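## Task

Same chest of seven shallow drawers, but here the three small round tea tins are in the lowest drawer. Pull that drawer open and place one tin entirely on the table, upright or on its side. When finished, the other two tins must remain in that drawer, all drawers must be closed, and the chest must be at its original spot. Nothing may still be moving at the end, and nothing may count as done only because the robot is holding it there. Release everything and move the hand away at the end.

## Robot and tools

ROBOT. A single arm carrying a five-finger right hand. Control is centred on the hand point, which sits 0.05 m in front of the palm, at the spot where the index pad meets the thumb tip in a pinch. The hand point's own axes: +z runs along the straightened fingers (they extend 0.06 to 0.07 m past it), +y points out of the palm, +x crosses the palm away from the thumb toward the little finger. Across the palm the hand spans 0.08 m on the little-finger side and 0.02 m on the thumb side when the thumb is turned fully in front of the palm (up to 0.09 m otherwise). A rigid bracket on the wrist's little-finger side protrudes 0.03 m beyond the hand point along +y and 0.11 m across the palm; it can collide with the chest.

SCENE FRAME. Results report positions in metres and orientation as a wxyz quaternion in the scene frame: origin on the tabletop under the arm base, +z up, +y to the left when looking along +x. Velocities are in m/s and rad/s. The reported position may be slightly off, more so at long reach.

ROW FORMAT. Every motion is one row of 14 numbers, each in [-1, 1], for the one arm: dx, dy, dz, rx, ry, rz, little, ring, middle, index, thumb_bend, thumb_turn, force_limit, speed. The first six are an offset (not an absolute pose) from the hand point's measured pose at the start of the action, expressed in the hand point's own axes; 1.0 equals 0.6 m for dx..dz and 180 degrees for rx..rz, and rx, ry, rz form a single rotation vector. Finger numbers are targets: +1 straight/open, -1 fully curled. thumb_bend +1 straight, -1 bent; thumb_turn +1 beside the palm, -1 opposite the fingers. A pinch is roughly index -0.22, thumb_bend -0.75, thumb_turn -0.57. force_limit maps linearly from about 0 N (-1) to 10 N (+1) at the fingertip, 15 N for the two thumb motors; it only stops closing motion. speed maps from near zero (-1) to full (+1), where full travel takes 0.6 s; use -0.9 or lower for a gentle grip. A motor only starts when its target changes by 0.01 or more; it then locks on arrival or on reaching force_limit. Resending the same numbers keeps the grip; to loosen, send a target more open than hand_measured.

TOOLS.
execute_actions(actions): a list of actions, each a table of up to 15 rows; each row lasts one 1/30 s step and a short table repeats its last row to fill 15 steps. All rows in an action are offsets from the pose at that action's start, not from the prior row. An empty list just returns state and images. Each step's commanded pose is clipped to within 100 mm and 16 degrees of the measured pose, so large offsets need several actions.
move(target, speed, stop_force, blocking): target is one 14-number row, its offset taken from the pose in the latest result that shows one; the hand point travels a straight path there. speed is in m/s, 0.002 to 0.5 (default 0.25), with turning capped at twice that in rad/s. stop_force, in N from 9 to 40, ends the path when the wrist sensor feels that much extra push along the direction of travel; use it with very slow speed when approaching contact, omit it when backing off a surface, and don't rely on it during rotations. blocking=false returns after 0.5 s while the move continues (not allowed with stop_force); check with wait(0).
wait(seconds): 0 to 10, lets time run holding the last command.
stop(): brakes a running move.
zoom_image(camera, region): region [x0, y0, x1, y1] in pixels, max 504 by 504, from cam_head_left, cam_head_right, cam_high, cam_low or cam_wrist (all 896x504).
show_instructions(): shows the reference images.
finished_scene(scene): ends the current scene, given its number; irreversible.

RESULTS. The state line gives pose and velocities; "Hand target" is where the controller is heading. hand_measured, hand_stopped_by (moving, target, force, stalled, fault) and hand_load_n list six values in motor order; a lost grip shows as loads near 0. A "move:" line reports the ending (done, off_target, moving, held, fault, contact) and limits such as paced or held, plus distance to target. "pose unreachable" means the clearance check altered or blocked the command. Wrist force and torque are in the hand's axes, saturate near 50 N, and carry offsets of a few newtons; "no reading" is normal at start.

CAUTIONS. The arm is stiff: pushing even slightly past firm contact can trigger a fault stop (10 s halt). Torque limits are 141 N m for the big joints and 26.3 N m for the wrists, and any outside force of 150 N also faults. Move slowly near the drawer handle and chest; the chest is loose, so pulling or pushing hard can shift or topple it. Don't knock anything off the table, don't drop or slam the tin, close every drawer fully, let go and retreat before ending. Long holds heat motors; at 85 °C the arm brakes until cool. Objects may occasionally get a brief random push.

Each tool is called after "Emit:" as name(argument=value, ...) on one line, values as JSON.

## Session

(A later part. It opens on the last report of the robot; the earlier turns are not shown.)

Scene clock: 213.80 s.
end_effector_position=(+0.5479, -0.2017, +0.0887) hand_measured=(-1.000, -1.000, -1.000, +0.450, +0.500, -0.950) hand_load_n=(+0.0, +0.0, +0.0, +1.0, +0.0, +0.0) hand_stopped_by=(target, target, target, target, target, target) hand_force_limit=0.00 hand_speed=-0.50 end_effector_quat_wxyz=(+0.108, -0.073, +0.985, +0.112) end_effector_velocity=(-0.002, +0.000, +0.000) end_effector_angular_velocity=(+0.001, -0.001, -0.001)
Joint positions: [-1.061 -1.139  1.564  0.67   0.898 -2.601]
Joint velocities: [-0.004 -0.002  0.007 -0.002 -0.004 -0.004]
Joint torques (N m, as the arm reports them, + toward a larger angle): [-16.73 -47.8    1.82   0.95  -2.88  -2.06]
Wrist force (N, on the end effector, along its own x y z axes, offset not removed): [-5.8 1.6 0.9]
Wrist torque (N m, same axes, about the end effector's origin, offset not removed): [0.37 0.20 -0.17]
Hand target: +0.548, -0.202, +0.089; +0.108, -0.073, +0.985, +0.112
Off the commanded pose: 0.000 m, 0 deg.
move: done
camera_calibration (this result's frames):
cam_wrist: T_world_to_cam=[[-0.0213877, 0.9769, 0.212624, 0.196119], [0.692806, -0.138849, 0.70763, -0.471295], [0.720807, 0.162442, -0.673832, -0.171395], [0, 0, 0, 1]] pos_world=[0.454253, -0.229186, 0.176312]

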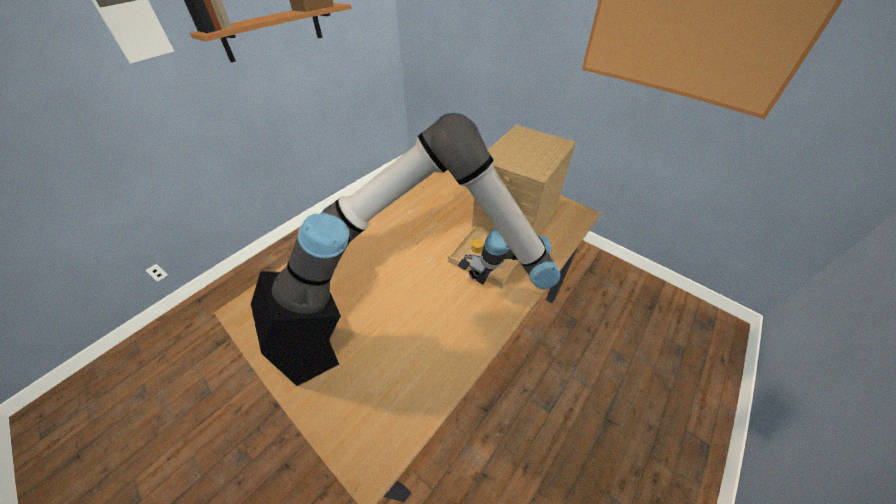

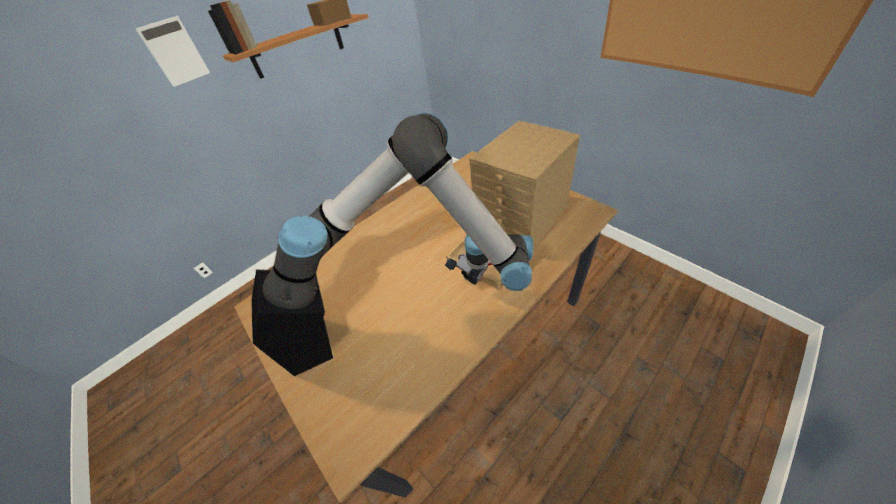

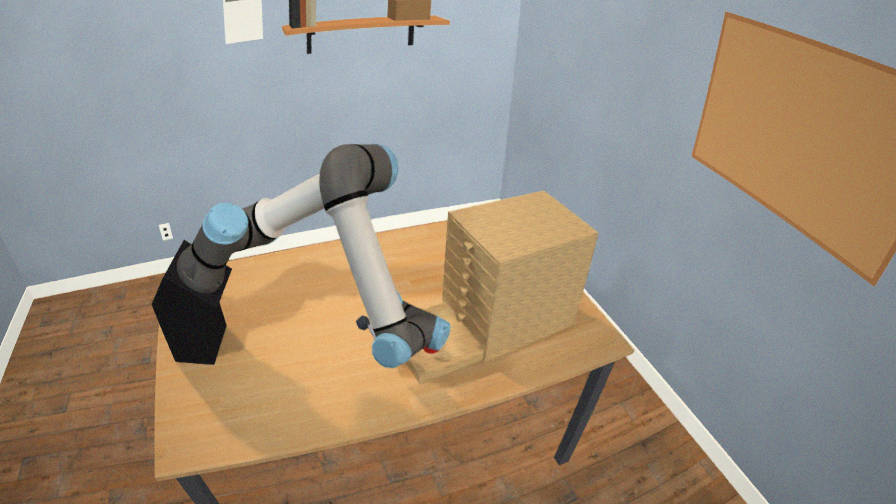

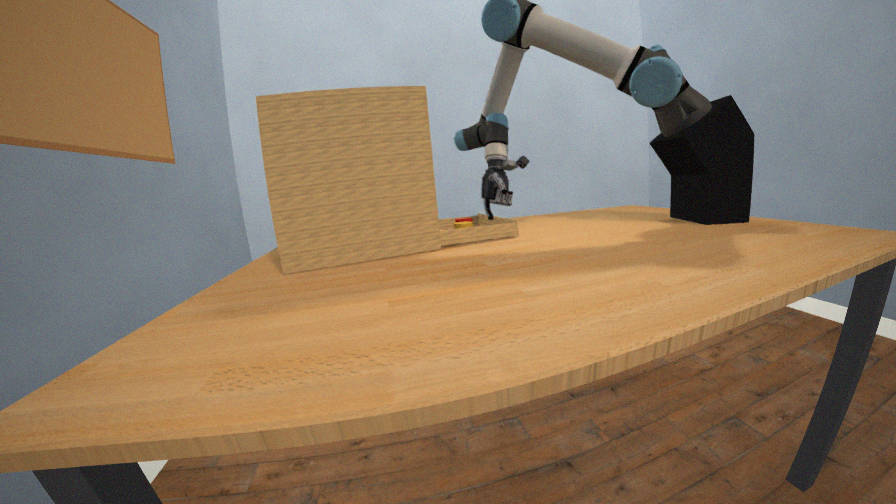

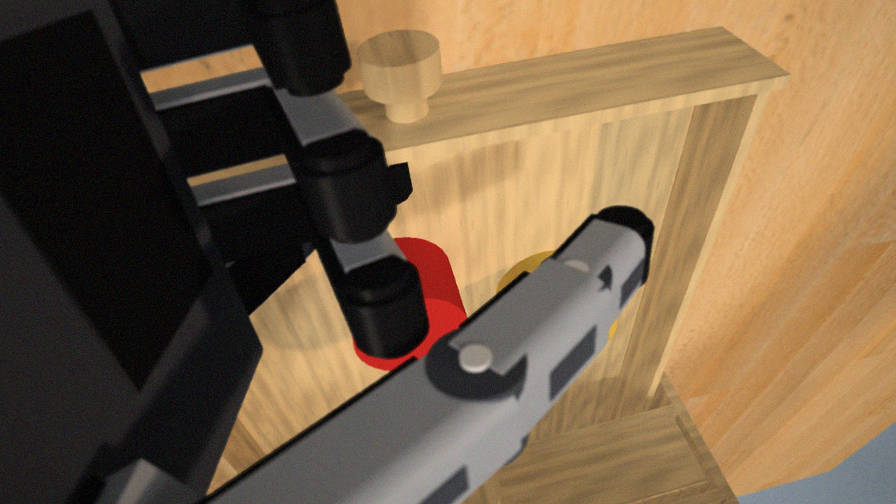

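Emit:
move(target=[-0.04,0.026,-0.125,0,0,0,-1,-1,-1,0.45,0.5,-0.95,0.0,0], speed=0.08)

Emit:
move(target=[0,0,0,0.092,0.029,-0.463,-1,-1,-1,0.3,0.6,-0.95,0.0,0], speed=0.3)

Scene clock: 219.70 s.
end_effector_position=(+0.5537, -0.2015, +0.1685) hand_measured=(-1.000, -1.000, -1.000, +0.450, +0.500, -0.950) hand_load_n=(+0.0, +0.0, +0.0, +0.0, +0.0, +0.0) hand_stopped_by=(target, target, target, target, target, target) hand_force_limit=0.00 hand_speed=0.00 end_effector_quat_wxyz=(+0.108, -0.073, +0.985, +0.112) end_effector_velocity=(-0.000, +0.001, +0.002) end_effector_angular_velocity=(+0.001, +0.000, +0.002)
Joint positions: [-1.12  -1.283  1.593  0.828  0.872 -2.669]
Joint velocities: [-0.001 -0.004  0.001  0.005 -0.    -0.004]
Joint torques (N m, as the arm reports them, + toward a larger angle): [-13.59 -45.36   0.1    3.31  -3.77  -1.74]
Wrist force (N, on the end effector, along its own x y z axes, offset not removed): [-0.7 -0.1 -0.2]
Wrist torque (N m, same axes, about the end effector's origin, offset not removed): [0.13 0.10 0.00]
Hand target: +0.554, -0.202, +0.169; +0.108, -0.073, +0.985, +0.112
Off the commanded pose: 0.000 m, 0 deg.
move: done
camera_calibration (this result's frames):
cam_wrist: T_world_to_cam=[[-0.0213468, 0.976913, 0.21257, 0.179112], [0.692758, -0.138848, 0.707678, -0.531837], [0.720854, 0.162366, -0.6738, -0.121918], [0, 0, 0, 1]] pos_world=[0.460143, -0.229026, 0.256147]

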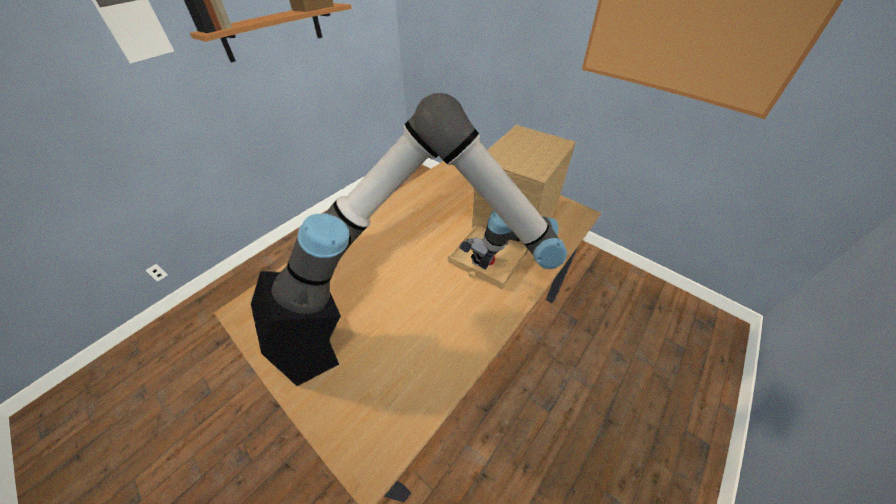

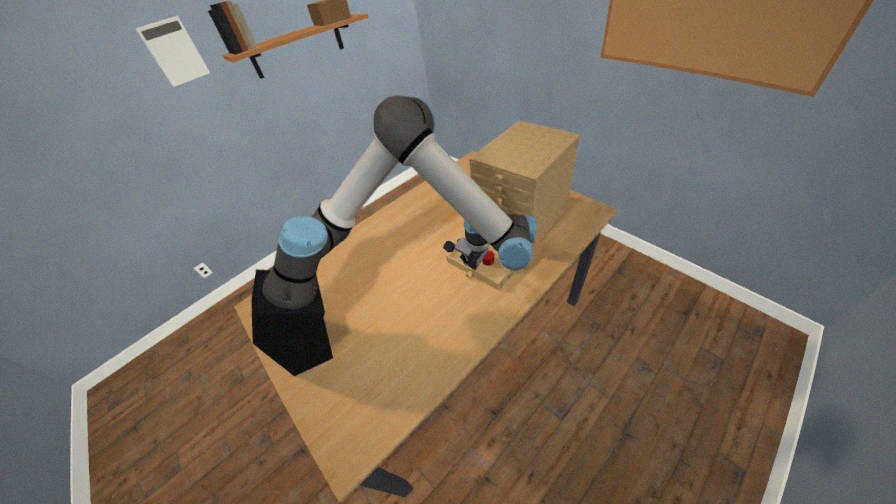

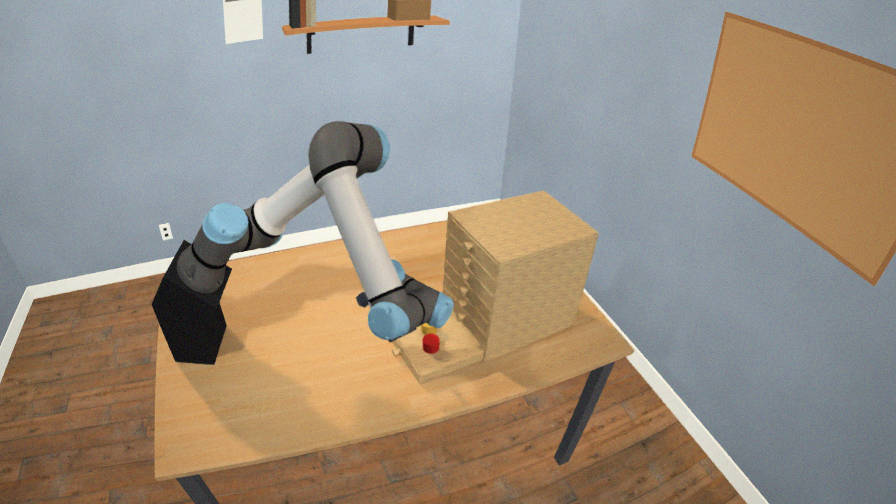

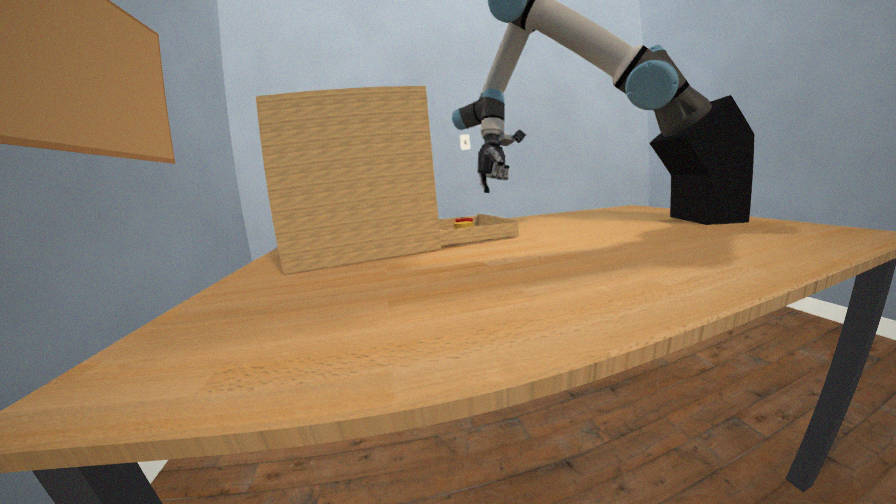

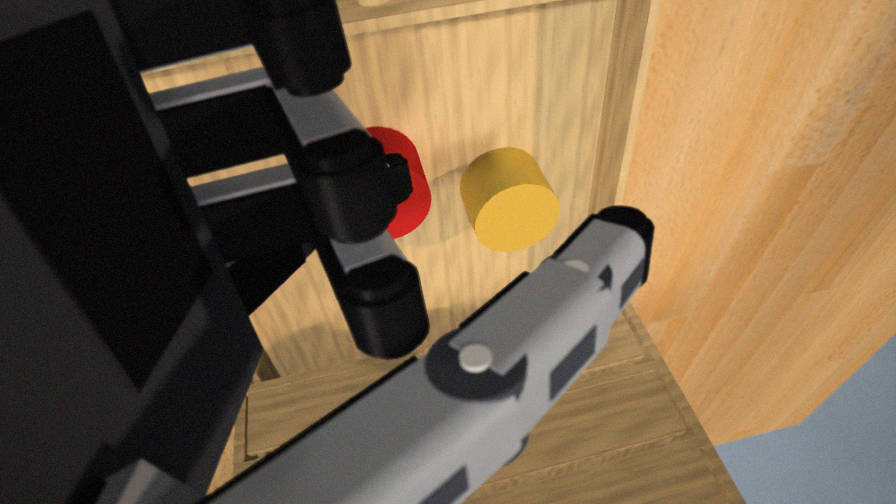

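Scene clock: 222.77 s.
end_effector_position=(+0.5539, -0.2016, +0.1684) hand_measured=(-1.000, -1.000, -1.000, +0.300, +0.600, -0.950) hand_load_n=(+0.0, +0.0, +0.0, +0.0, +0.0, +0.0) hand_stopped_by=(target, target, target, target, target, target) hand_force_limit=0.00 hand_speed=0.00 end_effector_quat_wxyz=(-0.122, +0.696, -0.697, +0.122) end_effector_velocity=(+0.000, -0.000, -0.000) end_effector_angular_velocity=(-0.005, -0.004, +0.012)
Joint positions: [-0.929 -1.477  1.642  0.536  1.057 -3.757]
Joint velocities: [ 0.001 -0.002  0.003 -0.005 -0.001 -0.01 ]
Joint torques (N m, as the arm reports them, + toward a larger angle): [ 12.77 -44.71  -2.1    0.35  -3.35  -1.62]
Wrist force (N, on the end effector, along its own x y z axes, offset not removed): [-1.2 1.8 1.1]
Wrist torque (N m, same axes, about the end effector's origin, offset not removed): [0.31 0.10 0.07]
Hand target: +0.554, -0.202, +0.168; -0.122, +0.697, -0.696, +0.122
Off the commanded pose: 0.000 m, 0 deg.
move: done
camera_calibration (this result's frames):
cam_wrist: T_world_to_cam=[[-0.921797, 0.146354, -0.358986, 0.606774], [-0.0935977, 0.814589, 0.572436, 0.118612], [0.376205, 0.56127, -0.737188, 0.159912], [0, 0, 0, 1]] pos_world=[0.510264, -0.275178, 0.267811]

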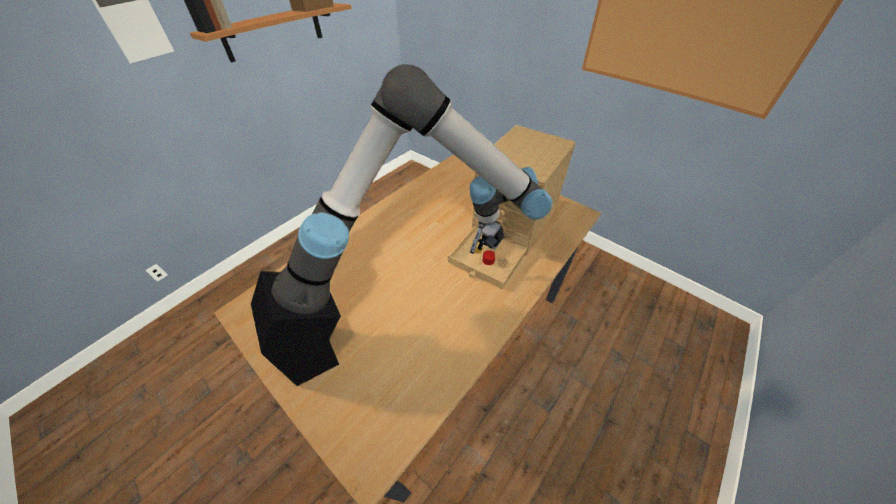

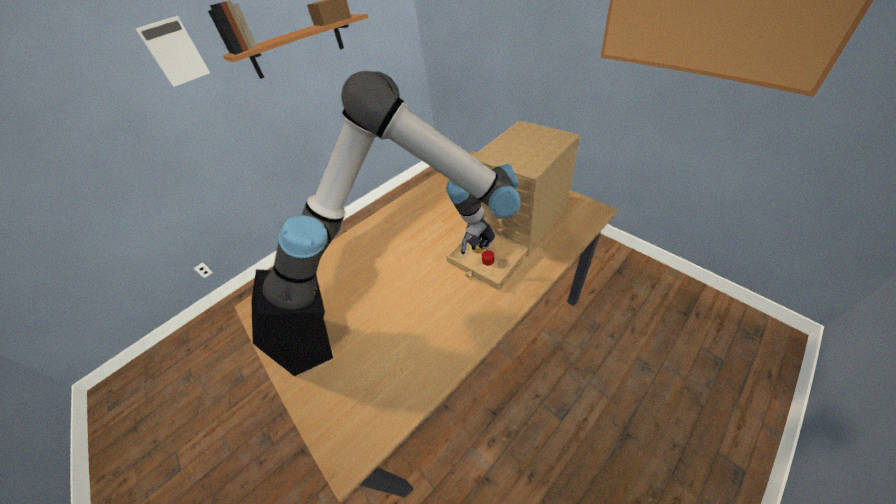

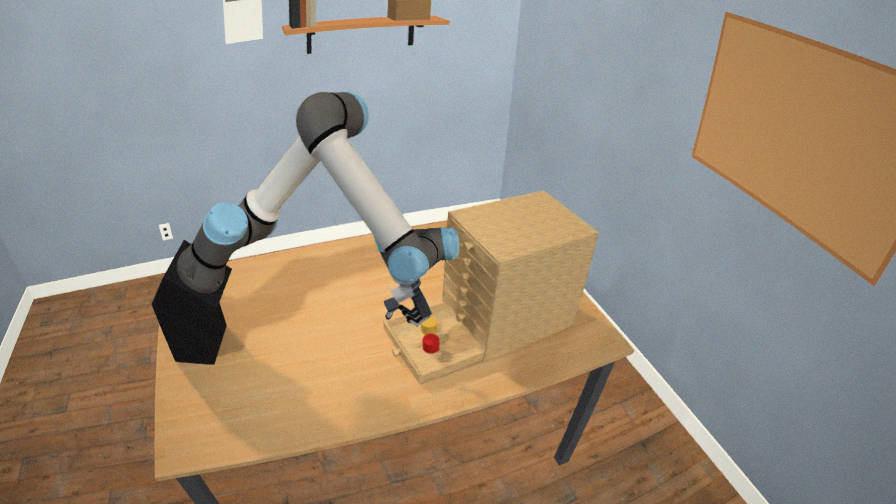

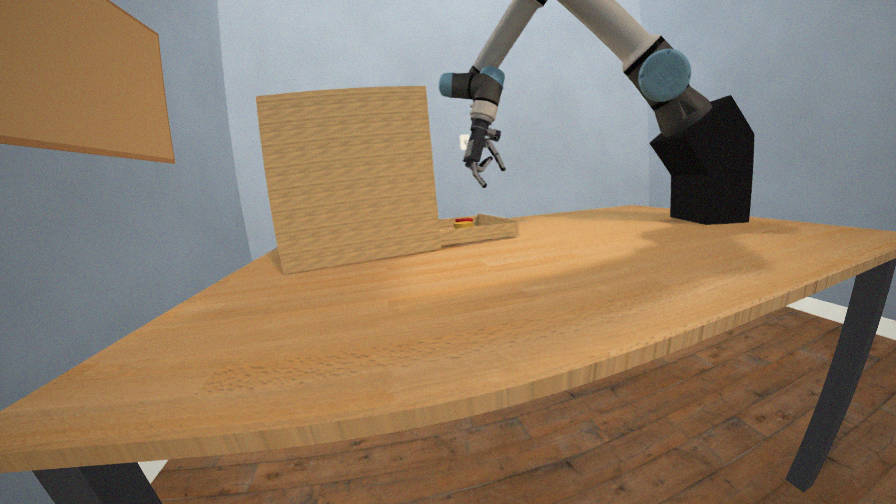

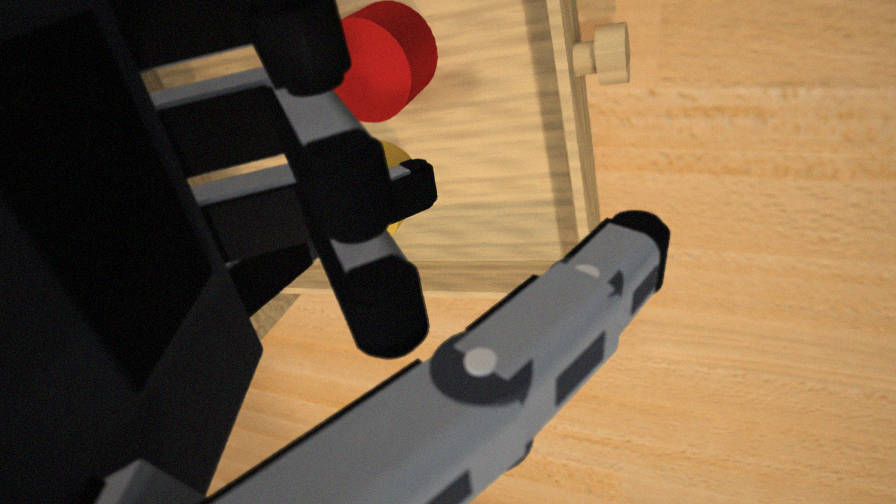

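Emit:
move(target=[0.007,-0.11,0.142,0.083,0,0,-1,-1,-1,0.45,0.6,-0.95,0.0,0], speed=0.08)

Scene clock: 228.27 s.
end_effector_position=(+0.6446, -0.2059, +0.1108) hand_measured=(-1.000, -1.000, -1.000, +0.450, +0.600, -0.950) hand_load_n=(+0.0, +0.0, +0.0, +0.0, +0.0, +0.0) hand_stopped_by=(target, target, target, target, target, target) hand_force_limit=0.00 hand_speed=0.00 end_effector_quat_wxyz=(-0.211, +0.674, -0.675, +0.211) end_effector_velocity=(+0.002, +0.000, -0.002) end_effector_angular_velocity=(+0.000, -0.005, -0.001)
Joint positions: [-0.847 -1.366  1.586  0.191  0.998 -3.568]
Joint velocities: [ 0.002  0.003 -0.001 -0.008  0.     0.005]
Joint torques (N m, as the arm reports them, + toward a larger angle): [ 12.05 -34.74 -18.15  -0.15  -3.58   1.74]
Wrist force (N, on the end effector, along its own x y z axes, offset not removed): [-1.7 1.0 0.1]
Wrist torque (N m, same axes, about the end effector's origin, offset not removed): [0.26 0.35 -0.12]
Hand target: +0.645, -0.206, +0.111; -0.212, +0.674, -0.675, +0.211
Off the commanded pose: 0.000 m, 0 deg.
move: done
camera_calibration (this result's frames):
cam_wrist: T_world_to_cam=[[-0.79859, 0.146227, -0.583842, 0.615772], [-0.237298, 0.814967, 0.528695, 0.261125], [0.553122, 0.560755, -0.616125, -0.041813], [0, 0, 0, 1]] pos_world=[0.576841, -0.279404, 0.195697]

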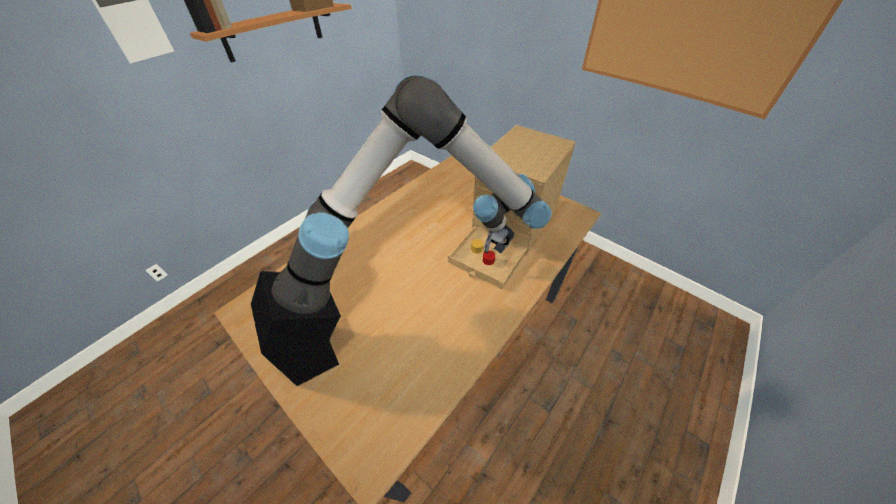

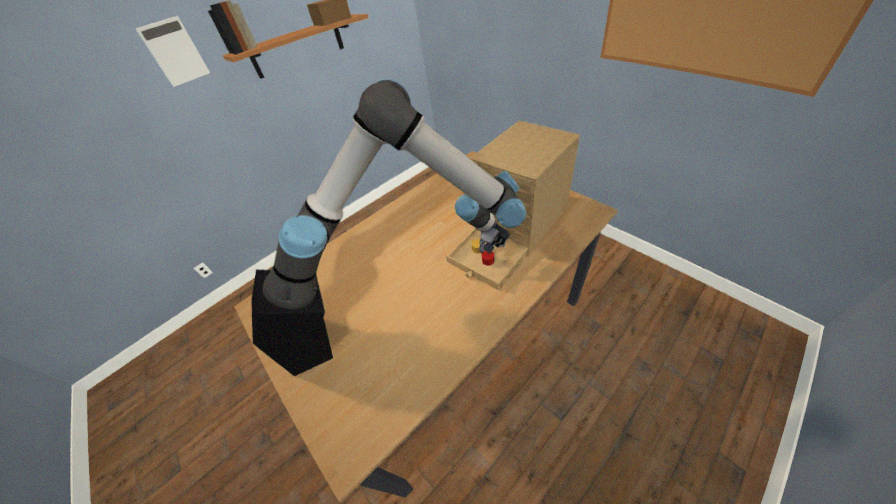

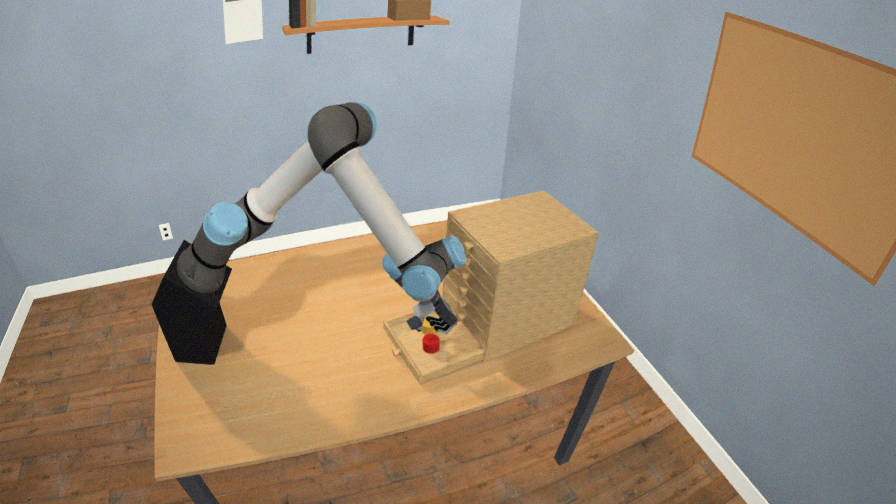

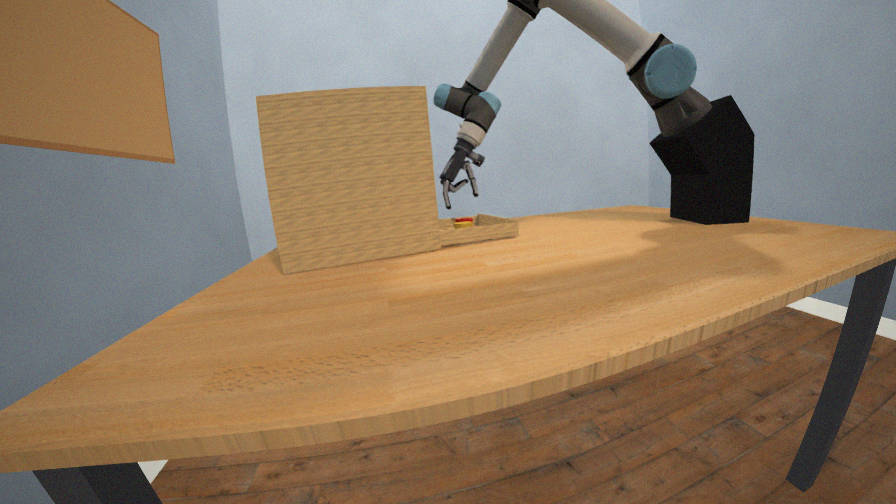

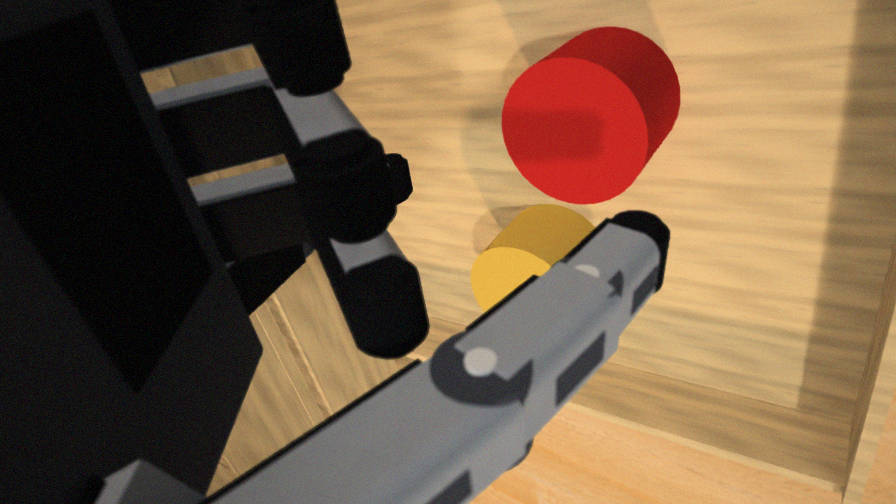

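Emit:
move(target=[-0.007,0.052,0.086,0,0,0,-1,-1,-1,0.45,0.6,-0.95,0.0,0], speed=0.025, stop_force=10)

Scene clock: 232.93 s.
end_effector_position=(+0.6483, -0.2016, +0.0509) hand_measured=(-1.000, -1.000, -1.000, +0.450, +0.600, -0.950) hand_load_n=(+0.0, +0.0, +0.0, +0.0, +0.0, +0.0) hand_stopped_by=(target, target, target, target, target, target) hand_force_limit=0.00 hand_speed=0.00 end_effector_quat_wxyz=(-0.211, +0.674, -0.675, +0.211) end_effector_velocity=(+0.000, +0.000, -0.002) end_effector_angular_velocity=(+0.001, -0.001, +0.001)
Joint positions: [-0.803 -1.252  1.563  0.09   1.038 -3.548]
Joint velocities: [ 0.001  0.005 -0.002 -0.004 -0.001  0.001]
Joint torques (N m, as the arm reports them, + toward a larger angle): [ 13.51 -36.66 -19.75  -0.63   2.38   1.65]
Wrist force (N, on the end effector, along its own x y z axes, offset not removed): [-2.1 0.9 1.6]
Wrist torque (N m, same axes, about the end effector's origin, offset not removed): [0.14 0.33 -0.05]
Hand target: +0.648, -0.202, +0.051; -0.211, +0.674, -0.675, +0.211
Off the commanded pose: 0.000 m, 0 deg.
move: done
camera_calibration (this result's frames):
cam_wrist: T_world_to_cam=[[-0.798607, 0.146215, -0.583821, 0.583117], [-0.237299, 0.814962, 0.528703, 0.290215], [0.553096, 0.560766, -0.616138, -0.083196], [0, 0, 0, 1]] pos_world=[0.580564, -0.275121, 0.135738]

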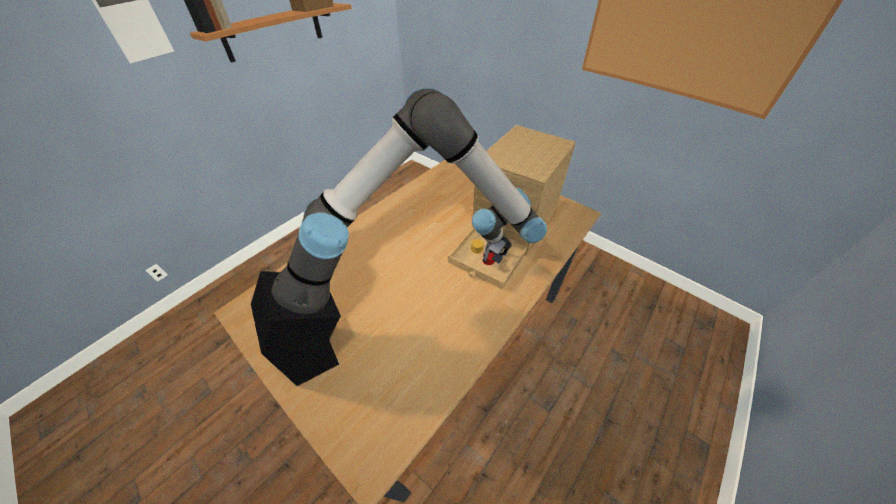

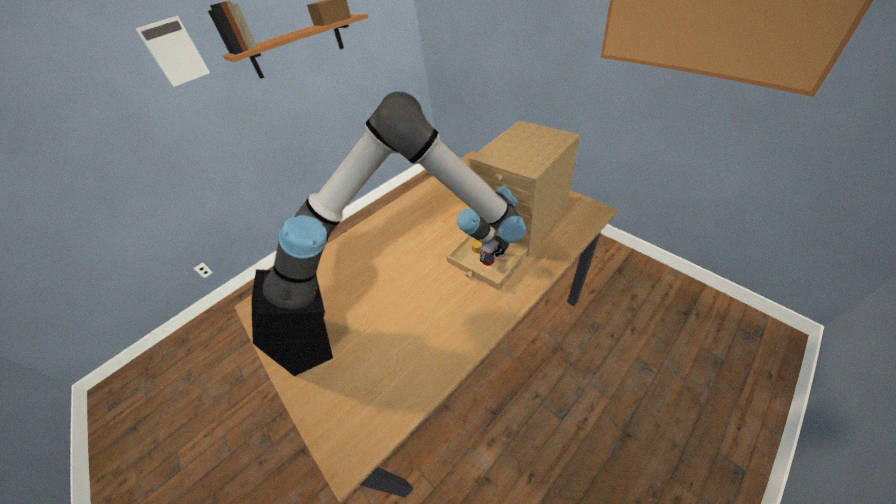

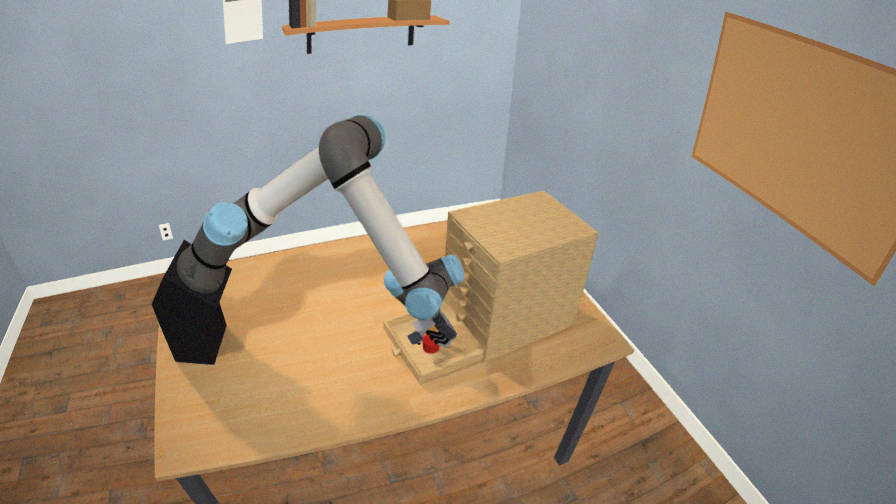

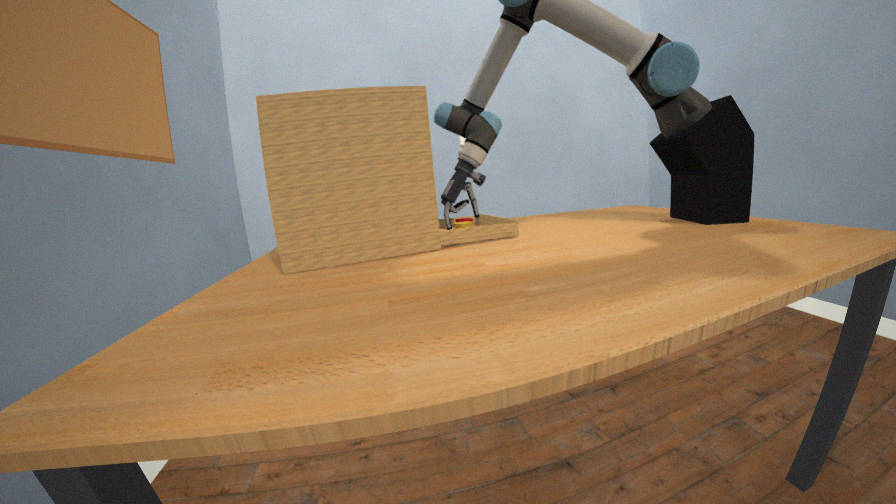

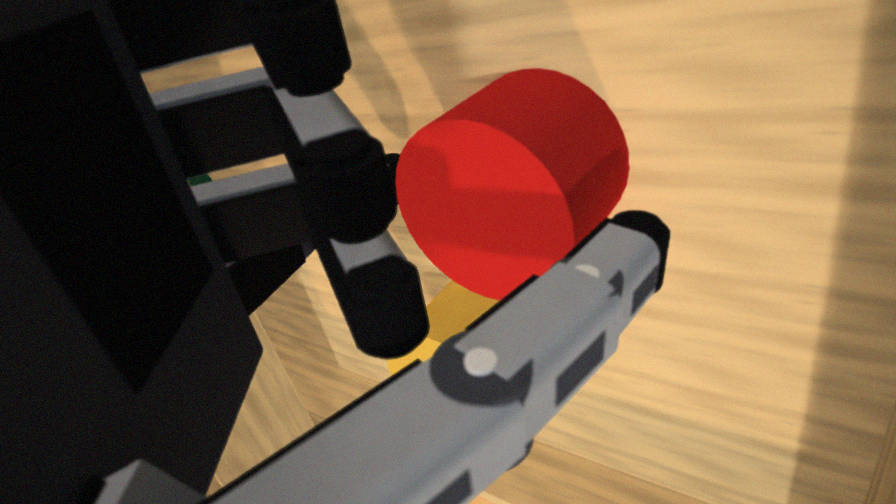

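Emit:
execute_actions(actions=[])

Scene clock: 238.07 s.
end_effector_position=(+0.6483, -0.2016, +0.0506) hand_measured=(-1.000, -1.000, -1.000, +0.450, +0.600, -0.950) hand_load_n=(+0.0, +0.0, +0.0, +0.0, +0.0, +0.0) hand_stopped_by=(target, target, target, target, target, target) hand_force_limit=0.00 hand_speed=0.00 end_effector_quat_wxyz=(-0.211, +0.674, -0.675, +0.211) end_effector_velocity=(-0.000, -0.000, +0.000) end_effector_angular_velocity=(+0.000, +0.000, -0.000)
Joint positions: [-0.803 -1.252  1.562  0.09   1.038 -3.548]
Joint velocities: [-0.001 -0.     0.     0.001 -0.001 -0.   ]
Joint torques (N m, as the arm reports them, + toward a larger angle): [ 13.17 -38.   -17.6   -0.3    2.53   1.51]
Wrist force (N, on the end effector, along its own x y z axes, offset not removed): [-2.1 0.4 -0.1]
Wrist torque (N m, same axes, about the end effector's origin, offset not removed): [0.17 0.30 -0.07]
Hand target: +0.648, -0.202, +0.051; -0.211, +0.674, -0.675, +0.211
Off the commanded pose: 0.000 m, 0 deg.
camera_calibration (this result's frames):
cam_wrist: T_world_to_cam=[[-0.798608, 0.146217, -0.58382, 0.582973], [-0.237294, 0.814964, 0.528701, 0.290351], [0.553097, 0.560762, -0.61614, -0.083389], [0, 0, 0, 1]] pos_world=[0.580587, -0.275105, 0.135463]

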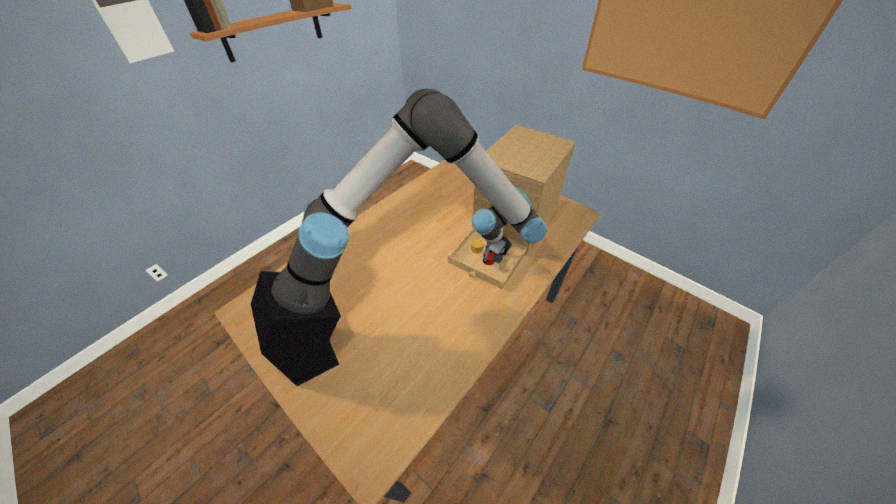

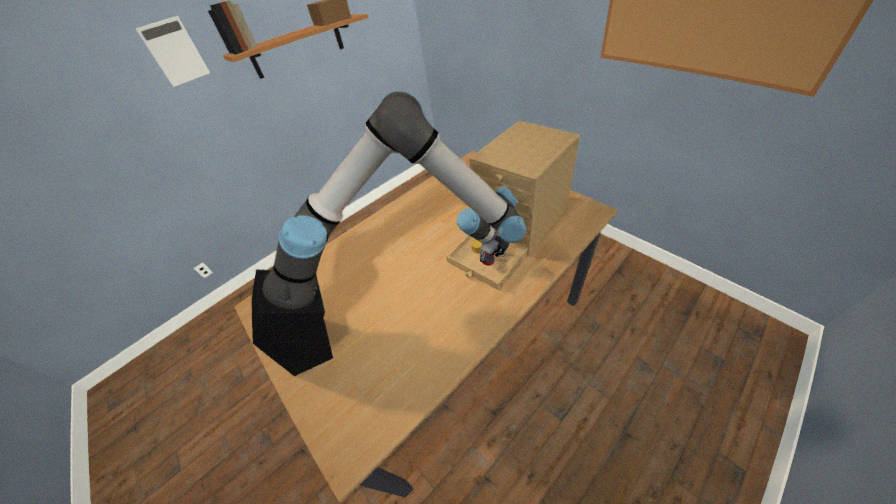

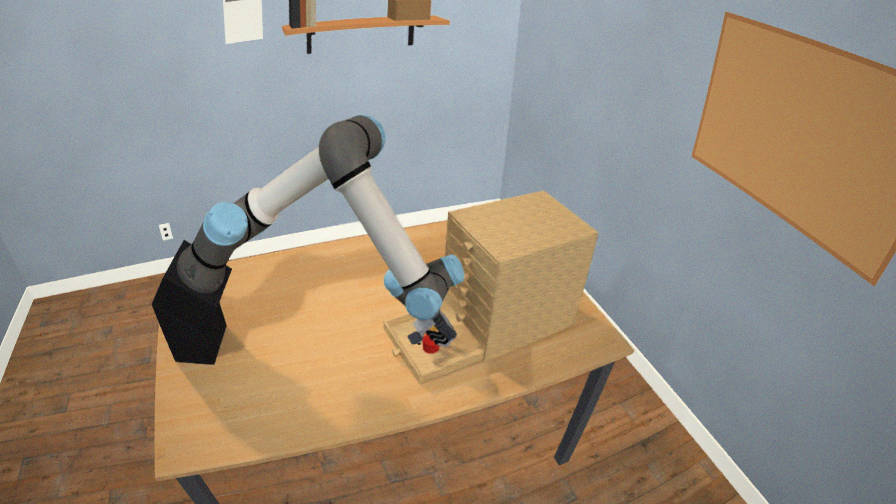

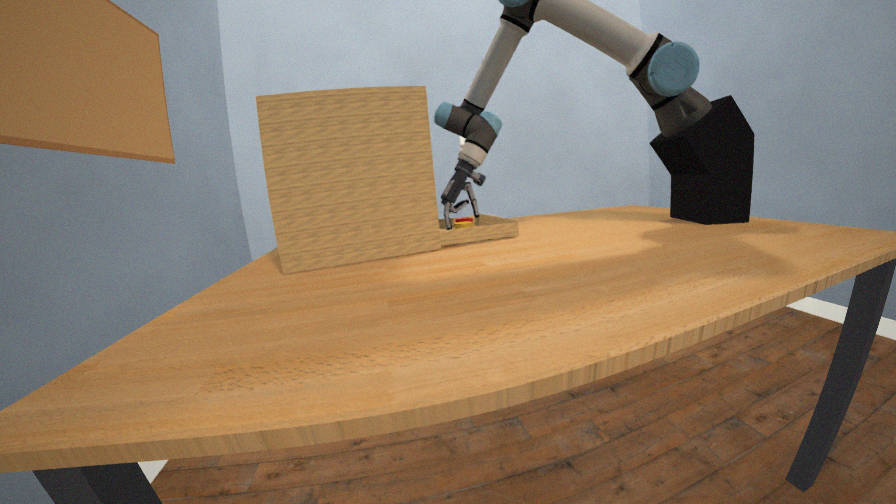

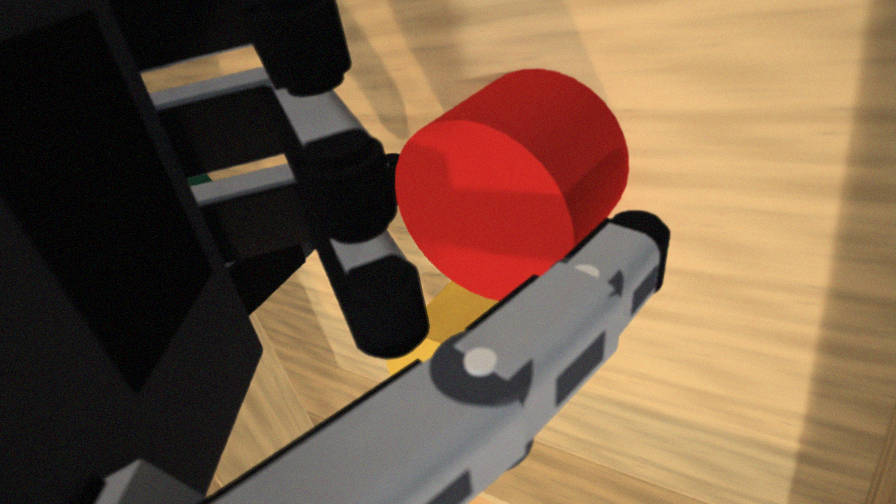

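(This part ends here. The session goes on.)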